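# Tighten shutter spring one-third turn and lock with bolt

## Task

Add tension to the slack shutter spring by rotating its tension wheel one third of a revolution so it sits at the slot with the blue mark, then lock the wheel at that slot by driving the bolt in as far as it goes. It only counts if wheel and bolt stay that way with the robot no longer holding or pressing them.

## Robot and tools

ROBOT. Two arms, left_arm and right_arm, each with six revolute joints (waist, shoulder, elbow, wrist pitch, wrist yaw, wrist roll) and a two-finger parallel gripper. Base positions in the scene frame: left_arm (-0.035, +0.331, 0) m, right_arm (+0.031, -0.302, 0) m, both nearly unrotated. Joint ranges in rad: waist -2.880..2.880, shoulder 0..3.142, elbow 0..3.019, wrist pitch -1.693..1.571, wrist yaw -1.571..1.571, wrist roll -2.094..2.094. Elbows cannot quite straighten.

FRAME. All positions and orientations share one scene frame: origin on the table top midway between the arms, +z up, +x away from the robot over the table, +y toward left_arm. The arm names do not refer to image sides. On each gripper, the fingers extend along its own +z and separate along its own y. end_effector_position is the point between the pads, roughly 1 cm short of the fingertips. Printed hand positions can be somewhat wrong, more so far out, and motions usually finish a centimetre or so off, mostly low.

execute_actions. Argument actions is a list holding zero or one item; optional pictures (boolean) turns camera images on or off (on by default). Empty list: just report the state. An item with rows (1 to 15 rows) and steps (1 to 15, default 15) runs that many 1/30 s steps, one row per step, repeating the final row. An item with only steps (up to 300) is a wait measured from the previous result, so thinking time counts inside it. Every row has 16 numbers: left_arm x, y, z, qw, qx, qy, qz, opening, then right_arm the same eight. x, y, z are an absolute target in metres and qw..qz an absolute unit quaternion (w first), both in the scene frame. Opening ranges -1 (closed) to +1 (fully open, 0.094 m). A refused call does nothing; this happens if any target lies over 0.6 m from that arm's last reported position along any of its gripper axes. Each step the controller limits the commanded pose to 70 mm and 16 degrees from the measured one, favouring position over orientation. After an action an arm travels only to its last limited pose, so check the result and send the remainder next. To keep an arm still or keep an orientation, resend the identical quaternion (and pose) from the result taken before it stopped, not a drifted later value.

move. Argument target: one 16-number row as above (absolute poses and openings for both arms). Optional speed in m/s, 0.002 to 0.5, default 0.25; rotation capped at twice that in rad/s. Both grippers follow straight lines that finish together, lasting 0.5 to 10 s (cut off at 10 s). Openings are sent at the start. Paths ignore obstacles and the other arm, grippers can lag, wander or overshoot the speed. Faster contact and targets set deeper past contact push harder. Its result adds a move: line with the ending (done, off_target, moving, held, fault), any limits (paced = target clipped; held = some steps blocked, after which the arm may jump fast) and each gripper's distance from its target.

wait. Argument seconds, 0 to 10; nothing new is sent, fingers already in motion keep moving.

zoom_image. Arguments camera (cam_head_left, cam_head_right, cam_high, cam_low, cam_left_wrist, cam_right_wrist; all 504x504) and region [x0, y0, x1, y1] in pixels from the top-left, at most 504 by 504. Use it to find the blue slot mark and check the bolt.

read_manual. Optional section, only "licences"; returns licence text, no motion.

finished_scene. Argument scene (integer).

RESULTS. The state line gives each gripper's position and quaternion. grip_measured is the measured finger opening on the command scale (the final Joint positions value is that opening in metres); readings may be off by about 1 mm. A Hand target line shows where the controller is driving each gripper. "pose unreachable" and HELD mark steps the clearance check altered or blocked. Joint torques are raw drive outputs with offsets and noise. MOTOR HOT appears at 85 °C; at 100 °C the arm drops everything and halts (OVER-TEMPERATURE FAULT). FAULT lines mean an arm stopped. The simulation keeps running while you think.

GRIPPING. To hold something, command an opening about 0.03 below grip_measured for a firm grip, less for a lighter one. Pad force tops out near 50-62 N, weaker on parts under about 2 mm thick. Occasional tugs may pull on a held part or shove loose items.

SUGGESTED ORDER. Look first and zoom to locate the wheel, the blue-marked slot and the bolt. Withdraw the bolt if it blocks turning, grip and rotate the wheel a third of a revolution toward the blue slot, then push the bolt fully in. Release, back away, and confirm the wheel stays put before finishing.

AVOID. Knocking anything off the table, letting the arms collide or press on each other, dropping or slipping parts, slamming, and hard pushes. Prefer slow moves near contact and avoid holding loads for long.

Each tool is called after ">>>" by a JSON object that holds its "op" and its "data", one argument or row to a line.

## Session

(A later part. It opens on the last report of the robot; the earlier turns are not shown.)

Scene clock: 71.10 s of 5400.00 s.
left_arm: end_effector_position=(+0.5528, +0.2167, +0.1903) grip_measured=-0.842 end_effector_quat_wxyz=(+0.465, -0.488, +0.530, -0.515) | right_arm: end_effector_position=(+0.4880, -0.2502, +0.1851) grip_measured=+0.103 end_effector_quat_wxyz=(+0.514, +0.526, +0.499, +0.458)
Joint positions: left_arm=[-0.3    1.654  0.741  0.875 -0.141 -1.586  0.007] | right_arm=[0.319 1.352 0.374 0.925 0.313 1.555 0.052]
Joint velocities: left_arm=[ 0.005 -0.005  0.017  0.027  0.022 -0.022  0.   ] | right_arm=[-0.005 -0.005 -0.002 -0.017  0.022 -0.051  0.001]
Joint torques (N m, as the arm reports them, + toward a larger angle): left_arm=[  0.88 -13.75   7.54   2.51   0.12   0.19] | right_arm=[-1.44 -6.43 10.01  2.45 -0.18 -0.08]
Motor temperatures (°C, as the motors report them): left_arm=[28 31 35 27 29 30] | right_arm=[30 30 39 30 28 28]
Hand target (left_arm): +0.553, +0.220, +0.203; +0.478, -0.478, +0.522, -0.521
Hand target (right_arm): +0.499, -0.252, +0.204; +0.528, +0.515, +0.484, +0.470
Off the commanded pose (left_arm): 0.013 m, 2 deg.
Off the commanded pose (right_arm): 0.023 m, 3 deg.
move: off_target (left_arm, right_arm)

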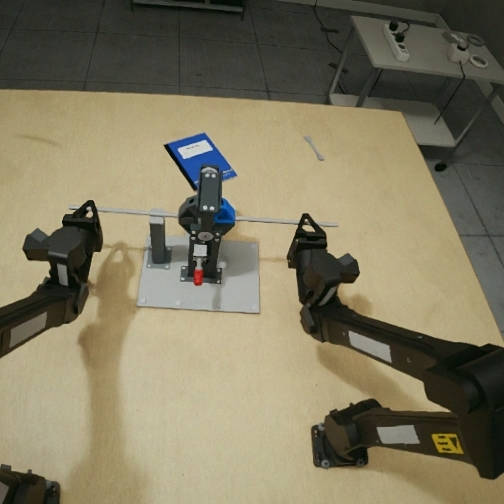

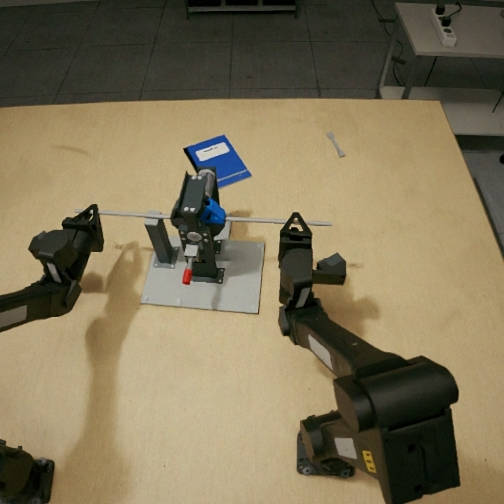

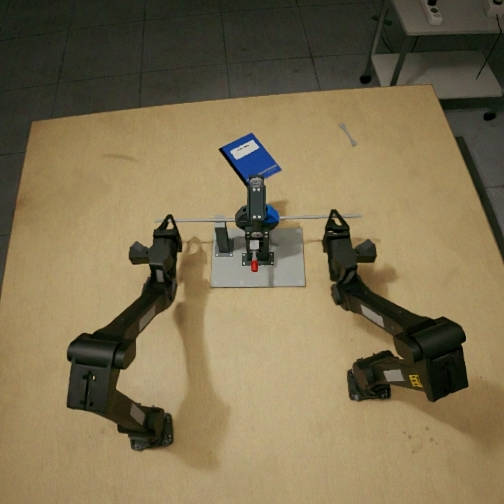

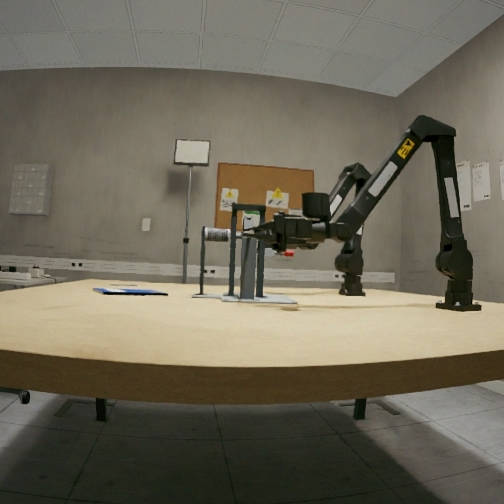

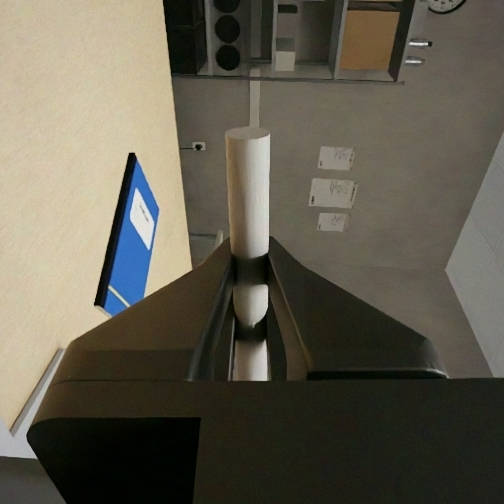

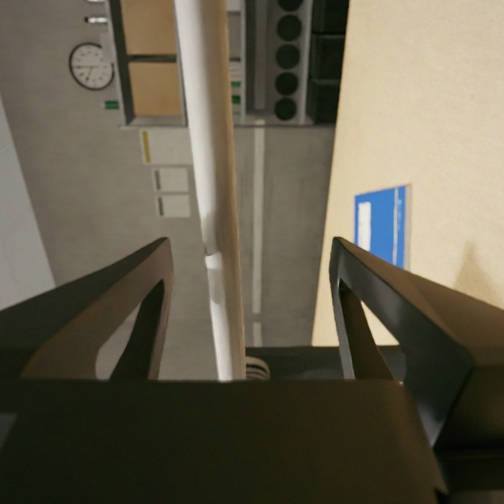

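>>> {"op": "execute_actions", "data": {
  "actions": [
    {"rows":[[0.553,0.22,0.203,0.478,-0.478,0.522,-0.522,-0.9,0.50,-0.252,0.213,0.53,0.514,0.485,0.47,-0.2],[0.553,0.22,0.203,0.478,-0.478,0.522,-0.522,-0.9,0.50,-0.252,0.22,0.53,0.514,0.485,0.47,-0.9]]}
  ],
  "pictures": false
}}

>>> {"op": "move", "data": {
  "target": [0.545,0.165,0.345,0.66,-0.23,0.645,-0.31,-0.9,0.488,-0.33,0.215,0.53,0.514,0.485,0.47,-0.9],
  "speed": 0.12
}}

Scene clock: 75.50 s of 5400.00 s.
left_arm: end_effector_position=(+0.5528, +0.2167, +0.1906) grip_measured=-0.842 end_effector_quat_wxyz=(+0.465, -0.488, +0.529, -0.515) | right_arm: end_effector_position=(+0.4879, -0.2502, +0.1979) grip_measured=-0.833 end_effector_quat_wxyz=(+0.522, +0.517, +0.502, +0.456)
Joint positions: left_arm=[-0.3    1.654  0.741  0.876 -0.141 -1.586  0.007] | right_arm=[0.319 1.313 0.382 0.89  0.313 1.531 0.008]
Joint velocities: left_arm=[-0.005 -0.015  0.002  0.002 -0.037 -0.095  0.001] | right_arm=[-0.005 -0.005 -0.002 -0.007  0.081  0.037  0.   ]
Joint torques (N m, as the arm reports them, + toward a larger angle): left_arm=[  0.88 -13.73   7.53   2.46   0.11   0.19] | right_arm=[-1.36 -6.93 11.15  1.08 -0.2   0.08]
Motor temperatures (°C, as the motors report them): left_arm=[28 31 35 27 29 29] | right_arm=[30 30 40 30 28 28]
Hand target (left_arm): +0.553, +0.220, +0.203; +0.478, -0.478, +0.521, -0.521
Hand target (right_arm): +0.500, -0.252, +0.220; +0.530, +0.514, +0.484, +0.470
Off the commanded pose (left_arm): 0.013 m, 2 deg.
Off the commanded pose (right_arm): 0.025 m, 3 deg.
Steps of this call (steps 1 to 90: nothing new was sent; then 0.90 s passed at rest; steps 91 to 105: all 15 steps of this action). Readings (end_effector_position):
91: left_arm (+0.5528, +0.2167, +0.1903) | right_arm (+0.4880, -0.2502, +0.1858)
92: left_arm (+0.5528, +0.2167, +0.1903) | right_arm (+0.4880, -0.2502, +0.1871)
94: left_arm (+0.5528, +0.2167, +0.1904) | right_arm (+0.4882, -0.2501, +0.1947)
98: left_arm (+0.5528, +0.2167, +0.1906) | right_arm (+0.4879, -0.2502, +0.1984)
105: the state above

Scene clock: 79.50 s of 5400.00 s.
left_arm: end_effector_position=(+0.5412, +0.1870, +0.3236) grip_measured=-0.820 end_effector_quat_wxyz=(+0.628, -0.311, +0.617, -0.358) | right_arm: end_effector_position=(+0.4848, -0.3247, +0.1988) grip_measured=-0.833 end_effector_quat_wxyz=(+0.522, +0.518, +0.500, +0.458)
Joint positions: left_arm=[-0.389  1.413  0.854  0.605 -0.269 -0.973  0.008] | right_arm=[0.061 1.281 0.355 0.89  0.055 1.526 0.008]
Joint velocities: left_arm=[ 0.005 -0.015  0.007  0.022  0.066  0.007  0.   ] | right_arm=[-0.015 -0.005 -0.007 -0.007 -0.007  0.037 -0.001]
Joint torques (N m, as the arm reports them, + toward a larger angle): left_arm=[ -1.93 -12.01  13.58   0.22   0.49   1.74] | right_arm=[-1.4  -7.34  8.98  1.53 -0.19  0.21]
Motor temperatures (°C, as the motors report them): left_arm=[28 31 35 27 29 30] | right_arm=[30 30 39 30 28 28]
Hand target (left_arm): +0.542, +0.165, +0.346; +0.659, -0.235, +0.641, -0.315
Hand target (right_arm): +0.488, -0.329, +0.215; +0.528, +0.516, +0.483, +0.471
Off the commanded pose (left_arm): 0.031 m, 12 deg.
Off the commanded pose (right_arm): 0.017 m, 2 deg.
move: off_target (left_arm, right_arm)

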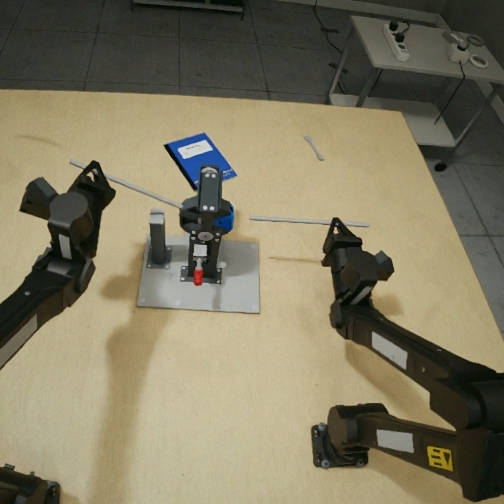

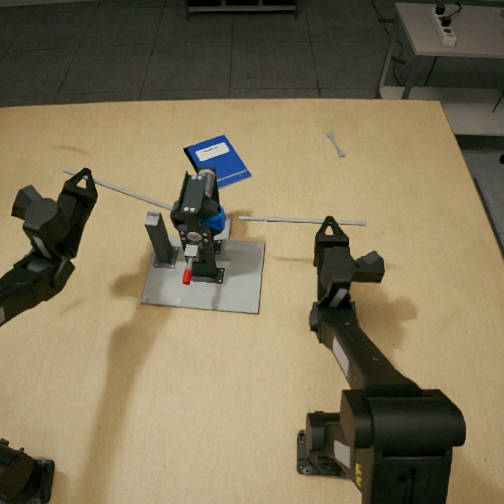

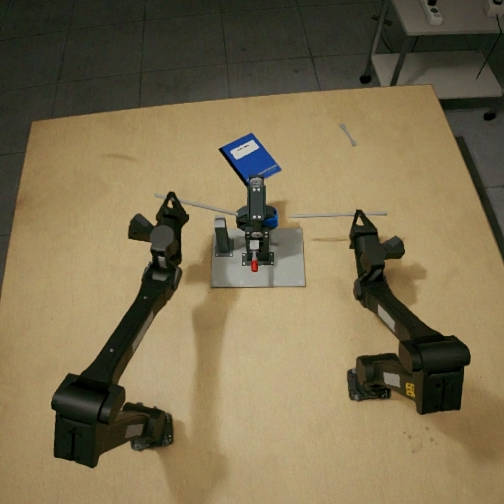

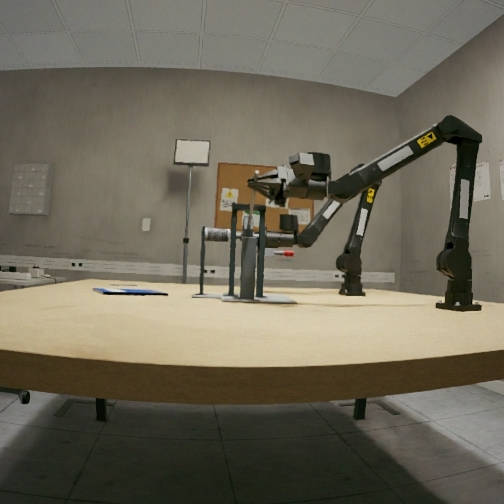

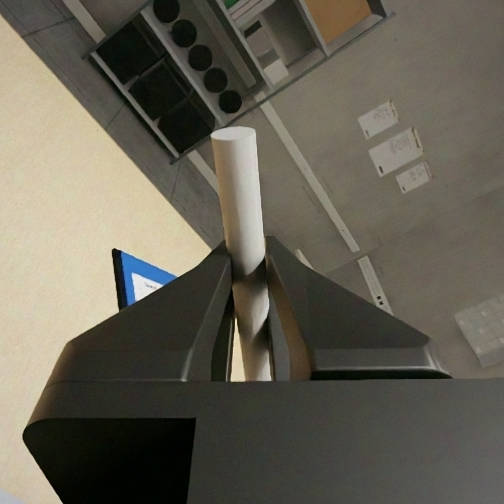

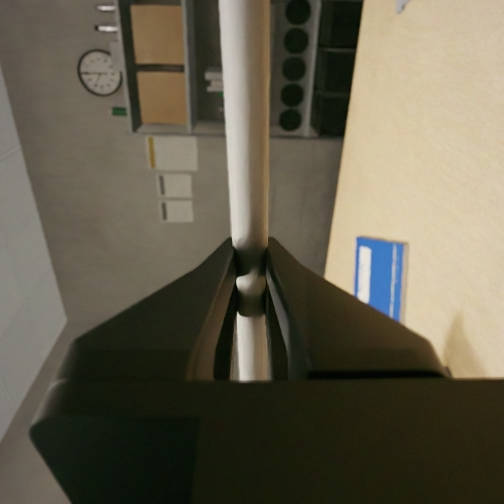

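>>> {"op": "move", "data": {
  "target": [0.538,0.095,0.415,0.69,-0.105,0.69,-0.17,-0.9,0.488,-0.31,0.38,0.64,0.36,0.61,0.31,-0.9],
  "speed": 0.2
}}

>>> {"op": "move", "data": {
  "target": [0.533,0.03,0.44,0.70,-0.03,0.706,-0.09,-0.9,0.497,-0.19,0.455,0.688,0.225,0.671,0.165,-0.9],
  "speed": 0.15
}}

Scene clock: 85.73 s of 5400.00 s.
left_arm: end_effector_position=(+0.5372, +0.1177, +0.4054) grip_measured=-0.824 end_effector_quat_wxyz=(+0.681, -0.183, +0.673, -0.222) | right_arm: end_effector_position=(+0.4865, -0.3153, +0.3405) grip_measured=-0.833 end_effector_quat_wxyz=(+0.621, +0.371, +0.624, +0.296)
Joint positions: left_arm=[-0.54   1.369  1.06   0.337 -0.424 -0.569  0.008] | right_arm=[0.1   0.923 0.604 0.265 0.104 0.987 0.008]
Joint velocities: left_arm=[ 0.005 -0.005 -0.007 -0.002  0.007  0.022  0.   ] | right_arm=[-0.015 -0.015 -0.012  0.002 -0.022 -0.095 -0.001]
Joint torques (N m, as the arm reports them, + toward a larger angle): left_arm=[ -1.91 -11.21  13.93  -0.1    0.48   1.53] | right_arm=[ 0.78 -4.7  16.06  1.01  0.04  0.01]
Motor temperatures (°C, as the motors report them): left_arm=[28 31 37 27 29 32] | right_arm=[30 30 40 30 27 28]
Hand target (left_arm): +0.535, +0.095, +0.415; +0.693, -0.110, +0.691, -0.176
Hand target (right_arm): +0.491, -0.310, +0.378; +0.638, +0.358, +0.608, +0.308
Off the commanded pose (left_arm): 0.025 m, 11 deg.
Off the commanded pose (right_arm): 0.040 m, 3 deg.
After step 90, 1.23 s passed at rest.
move: off_target (left_arm, right_arm)

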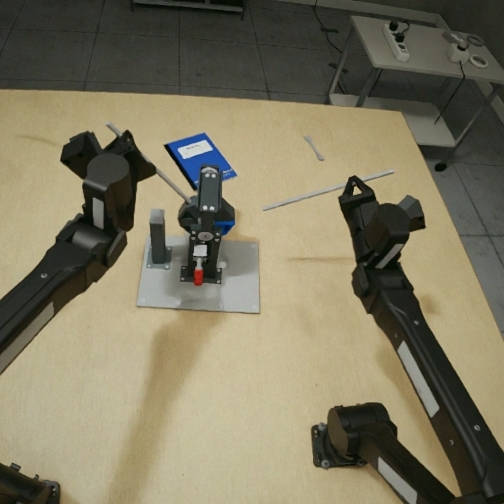

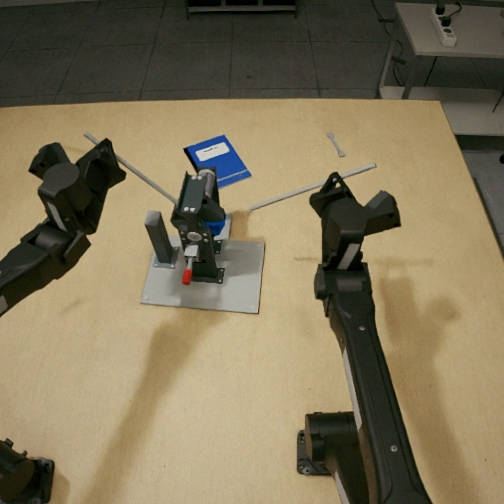

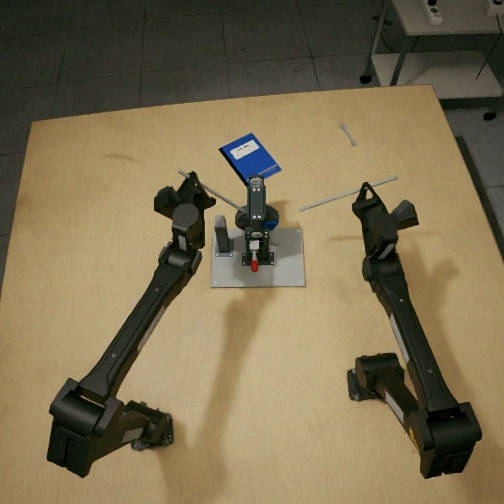

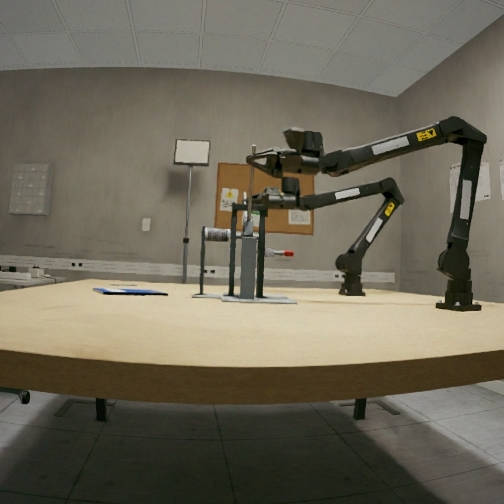

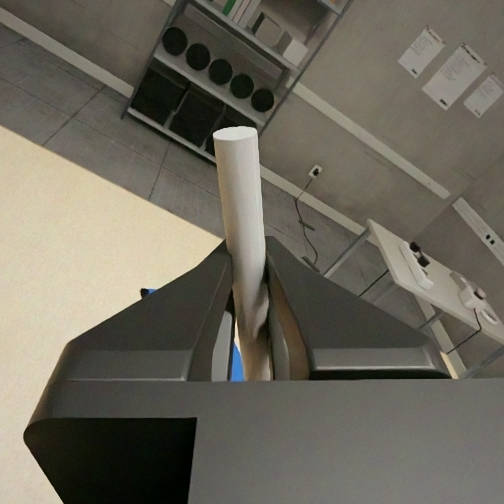

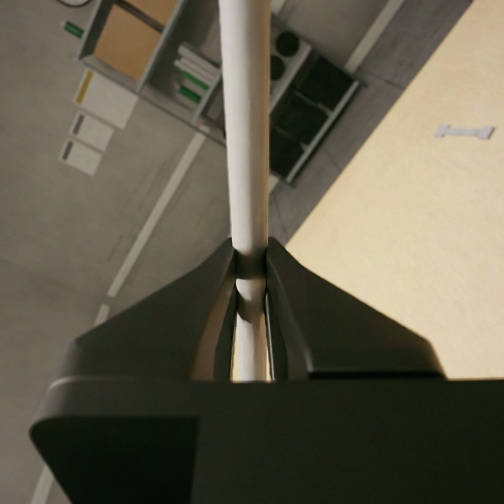

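Scene clock: 87.67 s of 5400.00 s.
left_arm: end_effector_position=(+0.5260, +0.0581, +0.4411) grip_measured=-0.828 end_effector_quat_wxyz=(+0.701, -0.098, +0.693, -0.134) | right_arm: end_effector_position=(+0.4965, -0.1931, +0.4187) grip_measured=-0.833 end_effector_quat_wxyz=(+0.676, +0.221, +0.687, +0.150)
Joint positions: left_arm=[-0.664  1.398  1.189  0.231 -0.548 -0.318  0.008] | right_arm=[0.492 0.98  0.84  0.092 0.496 0.552 0.008]
Joint velocities: left_arm=[ 0.005 -0.015  0.002  0.012  0.007  0.007  0.001] | right_arm=[ 0.005  0.005  0.002  0.012  0.051 -0.095 -0.001]
Joint torques (N m, as the arm reports them, + toward a larger angle): left_arm=[-1.87 -9.54 15.05  0.04  0.4   1.21] | right_arm=[ 0.44 -5.21 16.75  0.98  0.09  0.  ]
Motor temperatures (°C, as the motors report them): left_arm=[28 31 38 27 29 32] | right_arm=[30 30 42 30 27 28]
Hand target (left_arm): +0.529, +0.030, +0.439; +0.701, -0.033, +0.706, -0.095
Hand target (right_arm): +0.498, -0.189, +0.454; +0.690, +0.220, +0.670, +0.161
Off the commanded pose (left_arm): 0.029 m, 9 deg.
Off the commanded pose (right_arm): 0.036 m, 3 deg.
move: off_target (left_arm, right_arm)

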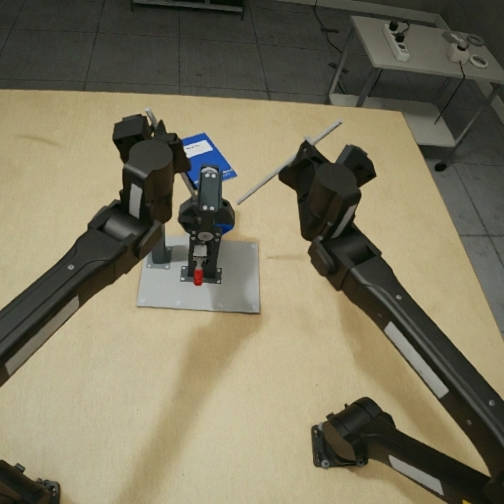

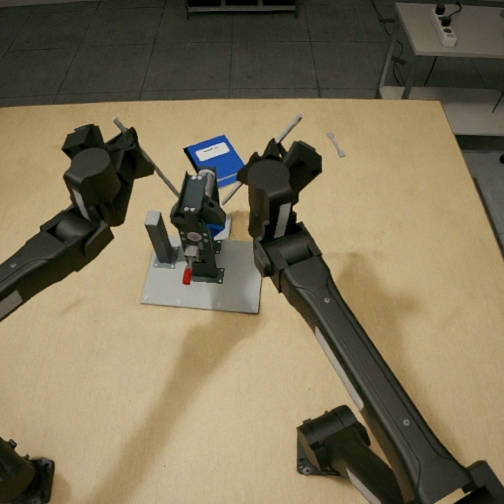

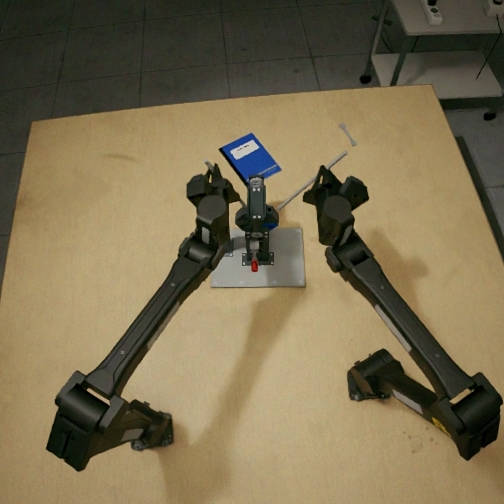

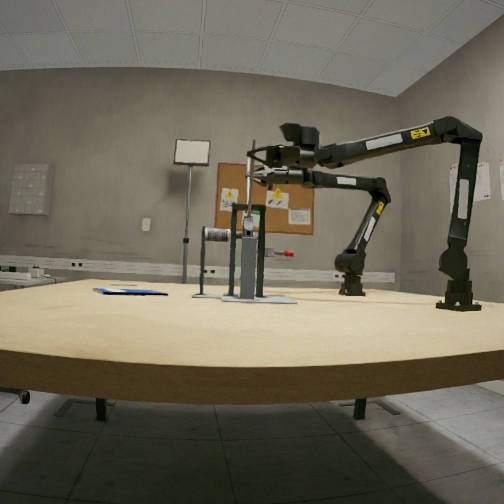

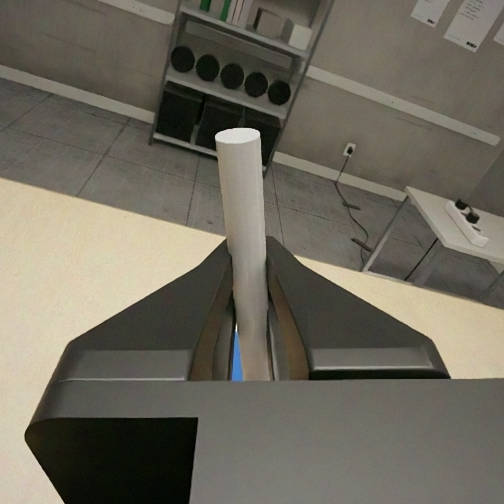

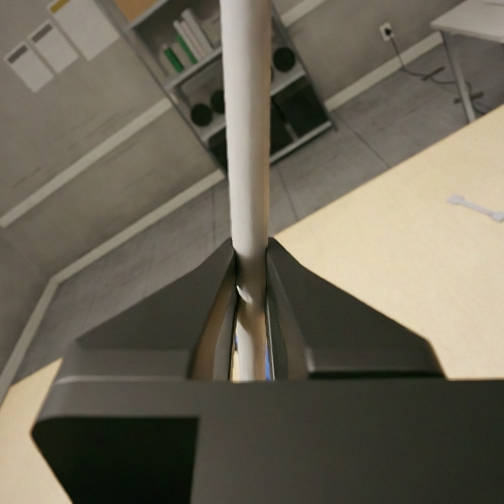

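>>> {"op": "zoom_image", "data": {
  "camera": "cam_head_left",
  "region": [170,155,280,255]
}}

>>> {"op": "zoom_image", "data": {
  "camera": "cam_head_right",
  "region": [155,155,265,255]
}}

>>> {"op": "zoom_image", "data": {
  "camera": "cam_low",
  "region": [200,150,300,250]
}}

Region (170, 155, 280, 255) of cam_head_left's 504x504 image, scaled by 4.582, with more detail than that image has; it fills the top 458 rows of this view, and the rest is white.

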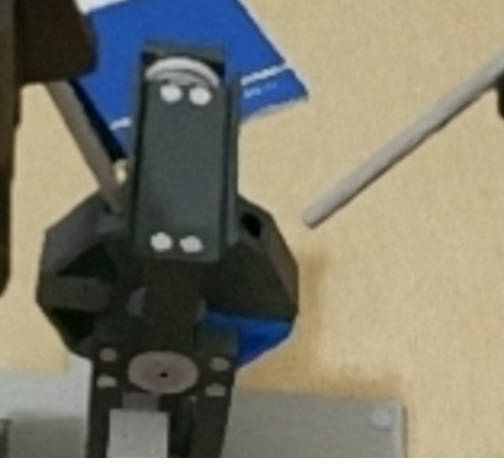

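Region (155, 155, 265, 255) of cam_head_right's 504x504 image, scaled by 4.582, with more detail than that image has; it fills the top 458 rows of this view, and the rest is white.

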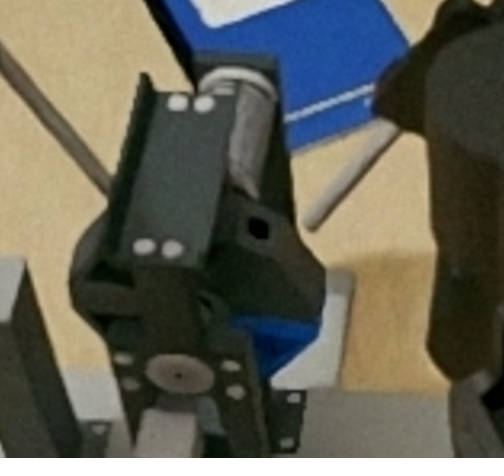

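Region (200, 150, 300, 250) of cam_low's 504x504 image, scaled by 5.040, with more detail than that image has.

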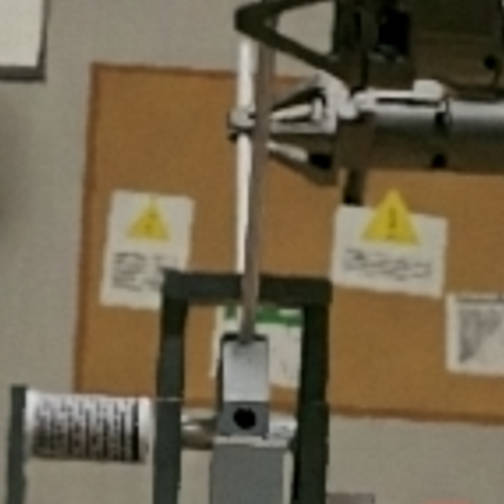

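>>> {"op": "execute_actions", "data": {
  "actions": [
    {"rows":[[0.529,0.03,0.439,0.70,-0.033,0.706,-0.095,-0.9,0.498,-0.182,0.454,0.683,0.243,0.664,0.184,-0.9]]}
  ]
}}

>>> {"op": "zoom_image", "data": {
  "camera": "cam_head_left",
  "region": [170,155,280,255]
}}

>>> {"op": "zoom_image", "data": {
  "camera": "cam_head_right",
  "region": [155,155,265,255]
}}

Scene clock: 95.80 s of 5400.00 s.
left_arm: end_effector_position=(+0.5259, +0.0579, +0.4411) grip_measured=-0.828 end_effector_quat_wxyz=(+0.701, -0.098, +0.693, -0.134) | right_arm: end_effector_position=(+0.4957, -0.1878, +0.4164) grip_measured=-0.833 end_effector_quat_wxyz=(+0.671, +0.235, +0.684, +0.162)
Joint positions: left_arm=[-0.664  1.398  1.189  0.231 -0.548 -0.318  0.008] | right_arm=[0.509 0.986 0.84  0.092 0.515 0.594 0.008]
Joint velocities: left_arm=[-0.005  0.015 -0.002 -0.017 -0.051 -0.081 -0.   ] | right_arm=[ 0.005 -0.005  0.002  0.012  0.022 -0.051  0.   ]
Joint torques (N m, as the arm reports them, + toward a larger angle): left_arm=[-1.99 -9.98 14.28  0.19  0.41  1.14] | right_arm=[ 0.51 -5.29 16.82  0.9   0.11  0.26]
Motor temperatures (°C, as the motors report them): left_arm=[28 31 40 27 29 32] | right_arm=[30 30 47 30 27 28]
Hand target (left_arm): +0.527, +0.030, +0.438; +0.701, -0.035, +0.706, -0.099
Hand target (right_arm): +0.497, -0.182, +0.453; +0.683, +0.243, +0.664, +0.184
Off the commanded pose (left_arm): 0.028 m, 9 deg.
Off the commanded pose (right_arm): 0.038 m, 4 deg.
Steps of this call (steps 1 to 90: nothing new was sent; then 4.63 s passed at rest; steps 91 to 105: all 15 steps of this action). Readings (end_effector_position):
91: left_arm (+0.5259, +0.0579, +0.4411) | right_arm (+0.4963, -0.1937, +0.4186)
92: left_arm (+0.5259, +0.0579, +0.4411) | right_arm (+0.4961, -0.1935, +0.4183)
94: left_arm (+0.5259, +0.0579, +0.4411) | right_arm (+0.4957, -0.1910, +0.4178)
98: left_arm (+0.5259, +0.0579, +0.4411) | right_arm (+0.4956, -0.1876, +0.4166)
105: the state above

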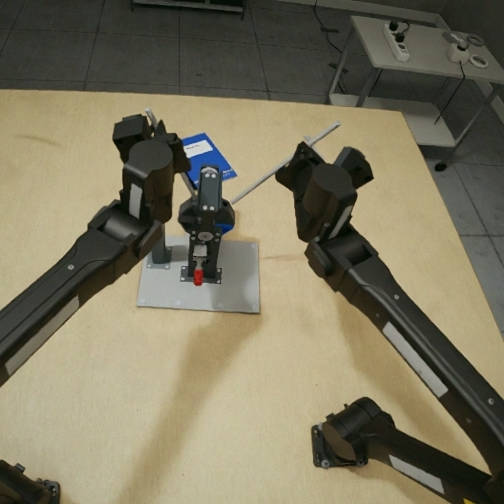

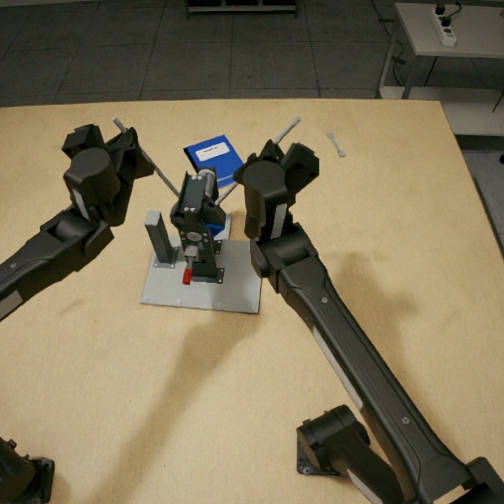

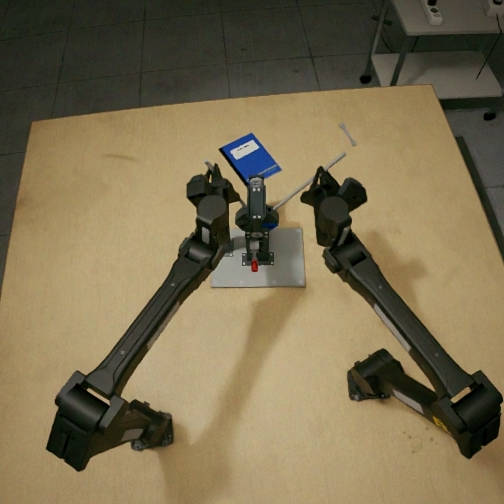

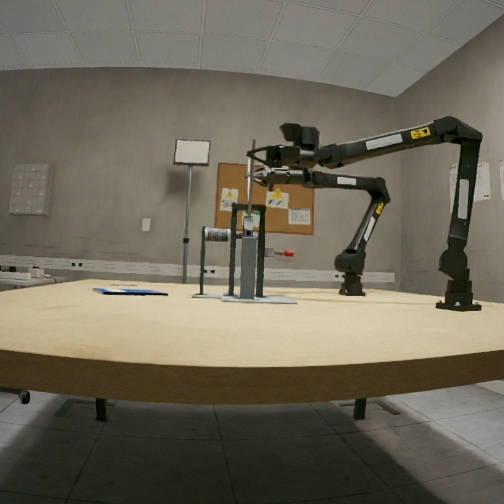

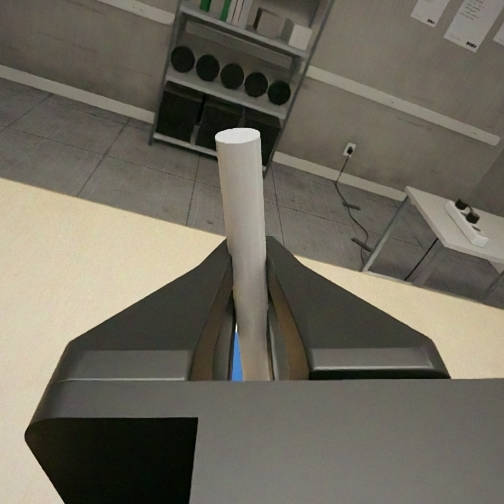

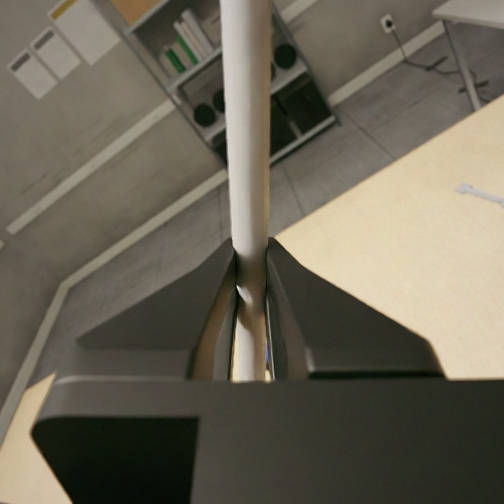

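Region (170, 155, 280, 255) of cam_head_left's 504x504 image, scaled by 4.582, with more detail than that image has; it fills the top 458 rows of this view, and the rest is white.

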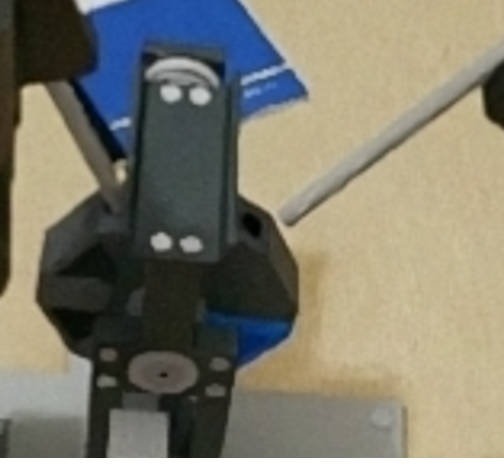

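Region (155, 155, 265, 255) of cam_head_right's 504x504 image, scaled by 4.582, with more detail than that image has; it fills the top 458 rows of this view, and the rest is white.

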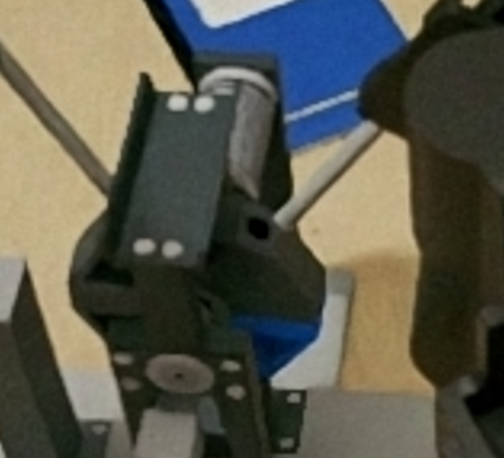

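>>> {"op": "execute_actions", "data": {
  "actions": [
    {"rows":[[0.529,0.03,0.439,0.70,-0.033,0.706,-0.095,-0.9,0.505,-0.176,0.452,0.683,0.243,0.664,0.184,-0.9]]}
  ]
}}

>>> {"op": "zoom_image", "data": {
  "camera": "cam_head_left",
  "region": [200,175,260,235]
}}

>>> {"op": "zoom_image", "data": {
  "camera": "cam_head_right",
  "region": [185,175,245,235]
}}

Scene clock: 101.13 s of 5400.00 s.
left_arm: end_effector_position=(+0.5259, +0.0579, +0.4411) grip_measured=-0.828 end_effector_quat_wxyz=(+0.701, -0.098, +0.693, -0.134) | right_arm: end_effector_position=(+0.5032, -0.1823, +0.4092) grip_measured=-0.833 end_effector_quat_wxyz=(+0.666, +0.235, +0.690, +0.157)
Joint positions: left_arm=[-0.664  1.398  1.189  0.231 -0.548 -0.318  0.008] | right_arm=[0.516 1.016 0.851 0.092 0.523 0.596 0.008]
Joint velocities: left_arm=[-0.024 -0.005  0.012 -0.002 -0.007  0.037  0.001] | right_arm=[ 0.005  0.015 -0.012 -0.022  0.022  0.007 -0.001]
Joint torques (N m, as the arm reports them, + toward a larger angle): left_arm=[-1.94 -9.98 14.3   0.19  0.41  1.14] | right_arm=[ 0.63 -6.34 16.83  1.36  0.08  0.21]
Motor temperatures (°C, as the motors report them): left_arm=[28 31 40 27 29 32] | right_arm=[30 30 50 30 27 28]
Hand target (left_arm): +0.527, +0.030, +0.438; +0.701, -0.035, +0.706, -0.099
Hand target (right_arm): +0.503, -0.177, +0.451; +0.683, +0.243, +0.664, +0.184
Off the commanded pose (left_arm): 0.028 m, 9 deg.
Off the commanded pose (right_arm): 0.043 m, 5 deg.
Steps of this call (steps 1 to 90: nothing new was sent; then 1.83 s passed at rest; steps 91 to 105: all 15 steps of this action). Readings (end_effector_position):
91: left_arm (+0.5259, +0.0579, +0.4411) | right_arm (+0.4959, -0.1879, +0.4162)
92: left_arm (+0.5259, +0.0579, +0.4411) | right_arm (+0.4969, -0.1877, +0.4163)
94: left_arm (+0.5259, +0.0579, +0.4411) | right_arm (+0.4996, -0.1852, +0.4149)
98: left_arm (+0.5259, +0.0579, +0.4411) | right_arm (+0.5028, -0.1825, +0.4099)
105: the state above

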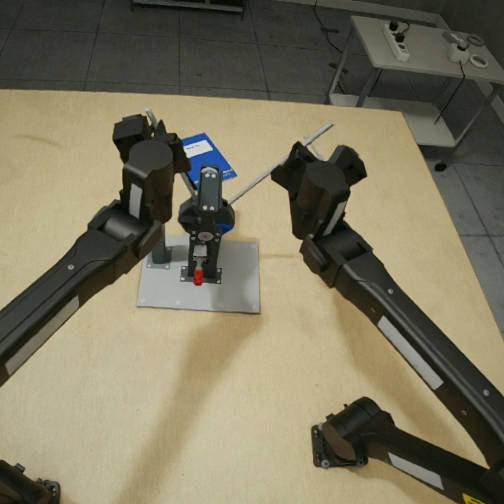

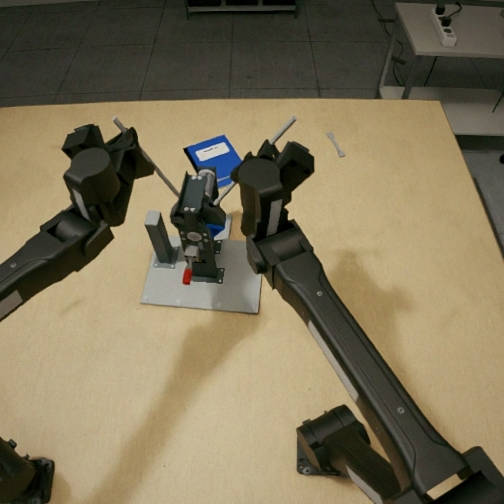

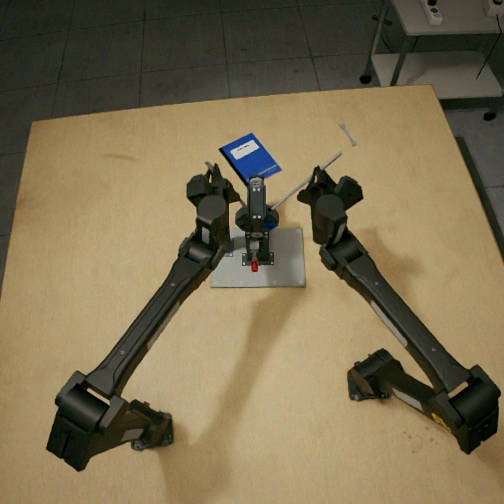

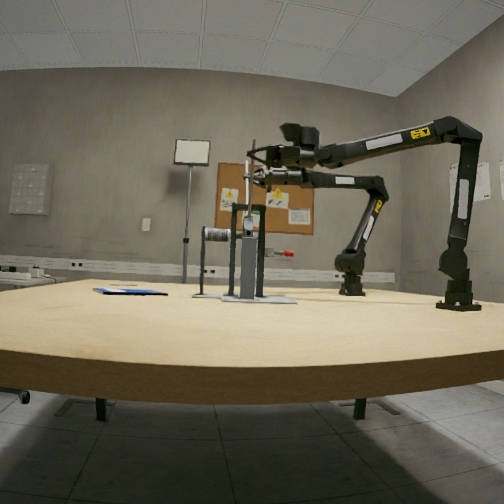

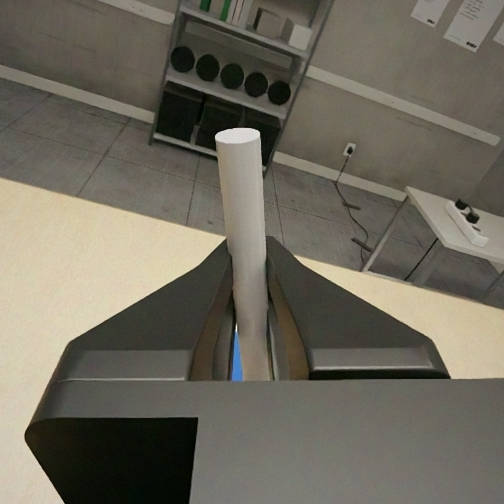

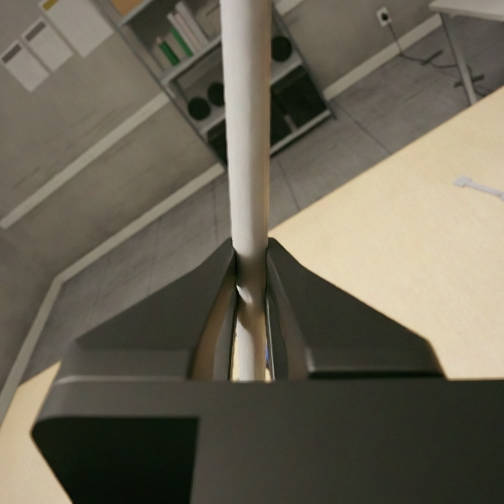

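Region (200, 175, 260, 235) of cam_head_left's 504x504 image, scaled by 8.400, with more detail than that image has.

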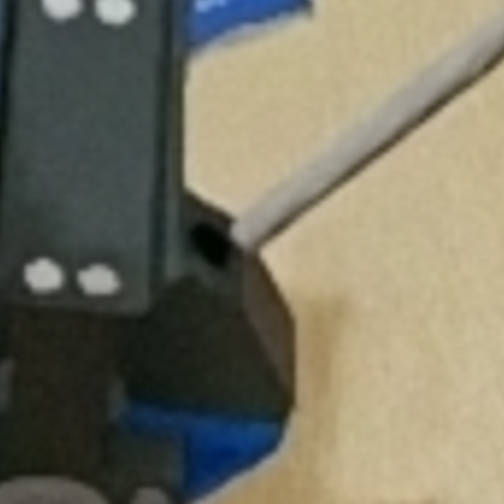

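Region (185, 175, 245, 235) of cam_head_right's 504x504 image, scaled by 8.400, with more detail than that image has.

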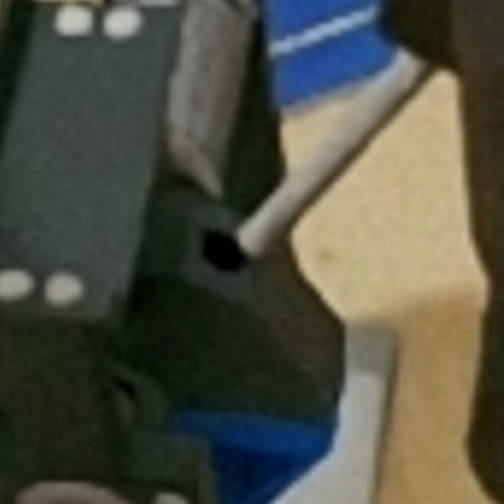

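>>> {"op": "execute_actions", "data": {
  "actions": [
    {"rows":[[0.529,0.03,0.439,0.70,-0.033,0.706,-0.095,-0.9,0.504,-0.174,0.452,0.68,0.253,0.66,0.194,-0.9]]}
  ]
}}

>>> {"op": "zoom_image", "data": {
  "camera": "cam_head_left",
  "region": [200,175,260,235]
}}

>>> {"op": "zoom_image", "data": {
  "camera": "cam_head_right",
  "region": [185,175,245,235]
}}

Scene clock: 104.70 s of 5400.00 s.
left_arm: end_effector_position=(+0.5259, +0.0579, +0.4411) grip_measured=-0.828 end_effector_quat_wxyz=(+0.701, -0.098, +0.693, -0.134) | right_arm: end_effector_position=(+0.5024, -0.1806, +0.4093) grip_measured=-0.833 end_effector_quat_wxyz=(+0.664, +0.245, +0.686, +0.166)
Joint positions: left_arm=[-0.664  1.398  1.189  0.231 -0.548 -0.318  0.008] | right_arm=[0.522 1.016 0.851 0.092 0.53  0.625 0.008]
Joint velocities: left_arm=[ 0.005 -0.005 -0.017 -0.007  0.037 -0.007  0.   ] | right_arm=[ 0.005 -0.015  0.002 -0.007  0.037  0.022 -0.001]
Joint torques (N m, as the arm reports them, + toward a larger angle): left_arm=[-1.93 -9.94 14.31  0.18  0.42  1.14] | right_arm=[ 0.82 -5.95 16.89  1.53  0.1   0.22]
Motor temperatures (°C, as the motors report them): left_arm=[28 31 41 27 29 32] | right_arm=[30 30 51 30 27 28]
Hand target (left_arm): +0.527, +0.030, +0.438; +0.701, -0.035, +0.706, -0.099
Hand target (right_arm): +0.503, -0.175, +0.451; +0.680, +0.253, +0.660, +0.194
Off the commanded pose (left_arm): 0.028 m, 9 deg.
Off the commanded pose (right_arm): 0.043 m, 5 deg.
Steps of this call (steps 1 to 90: nothing new was sent; then 0.07 s passed at rest; steps 91 to 105: all 15 steps of this action). Readings (end_effector_position):
91: left_arm (+0.5259, +0.0579, +0.4411) | right_arm (+0.5032, -0.1825, +0.4092)
92: left_arm (+0.5259, +0.0579, +0.4411) | right_arm (+0.5030, -0.1824, +0.4092)
94: left_arm (+0.5259, +0.0579, +0.4411) | right_arm (+0.5027, -0.1816, +0.4093)
98: left_arm (+0.5259, +0.0579, +0.4411) | right_arm (+0.5024, -0.1804, +0.4093)
105: the state above

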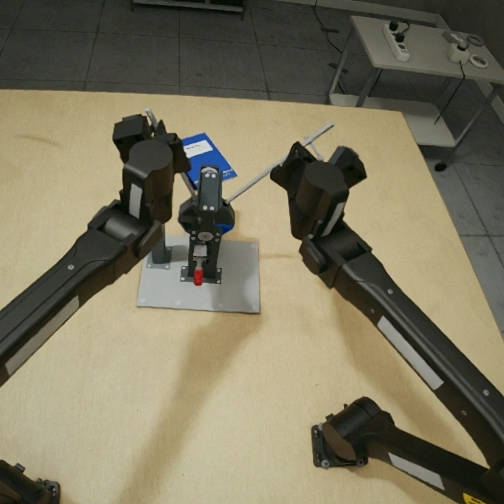

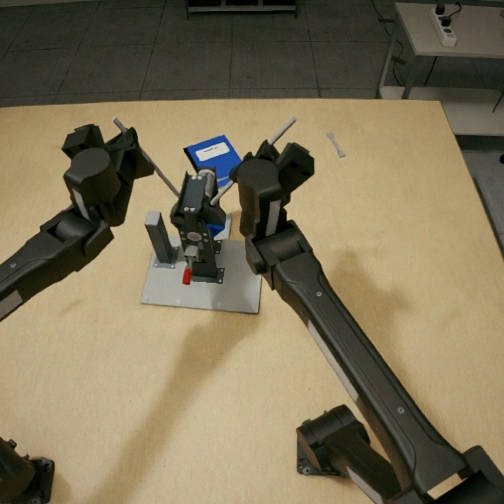

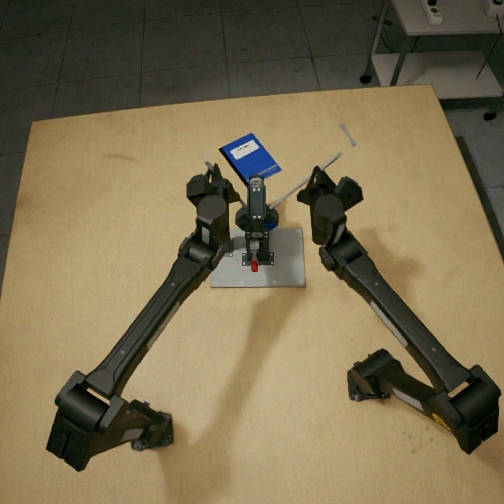

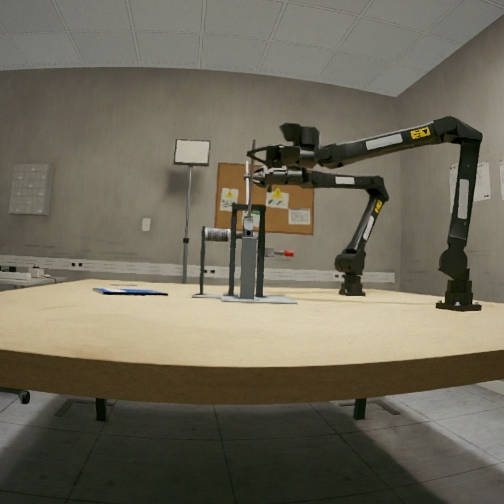

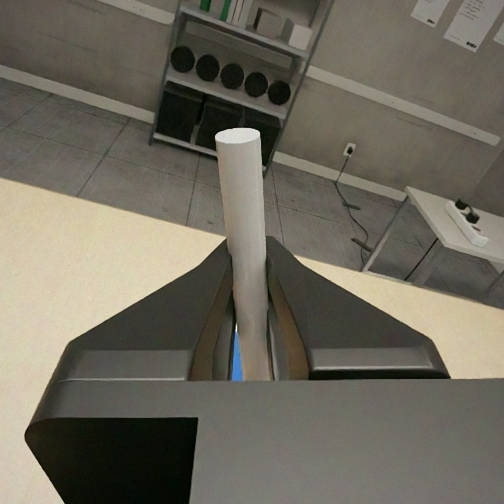

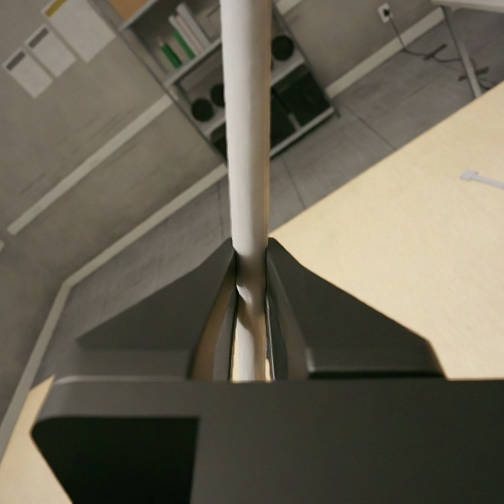

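Region (200, 175, 260, 235) of cam_head_left's 504x504 image, scaled by 8.400, with more detail than that image has.

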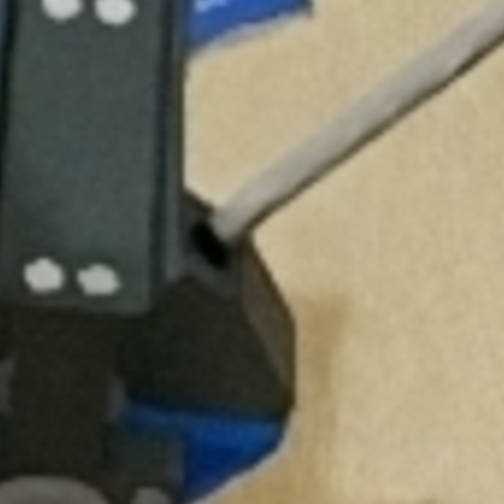

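Region (185, 175, 245, 235) of cam_head_right's 504x504 image, scaled by 8.400, with more detail than that image has.

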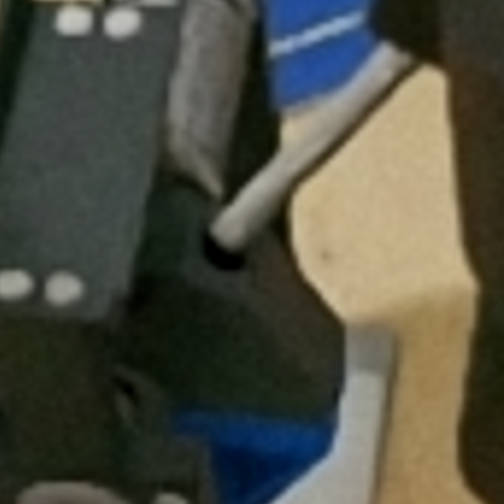

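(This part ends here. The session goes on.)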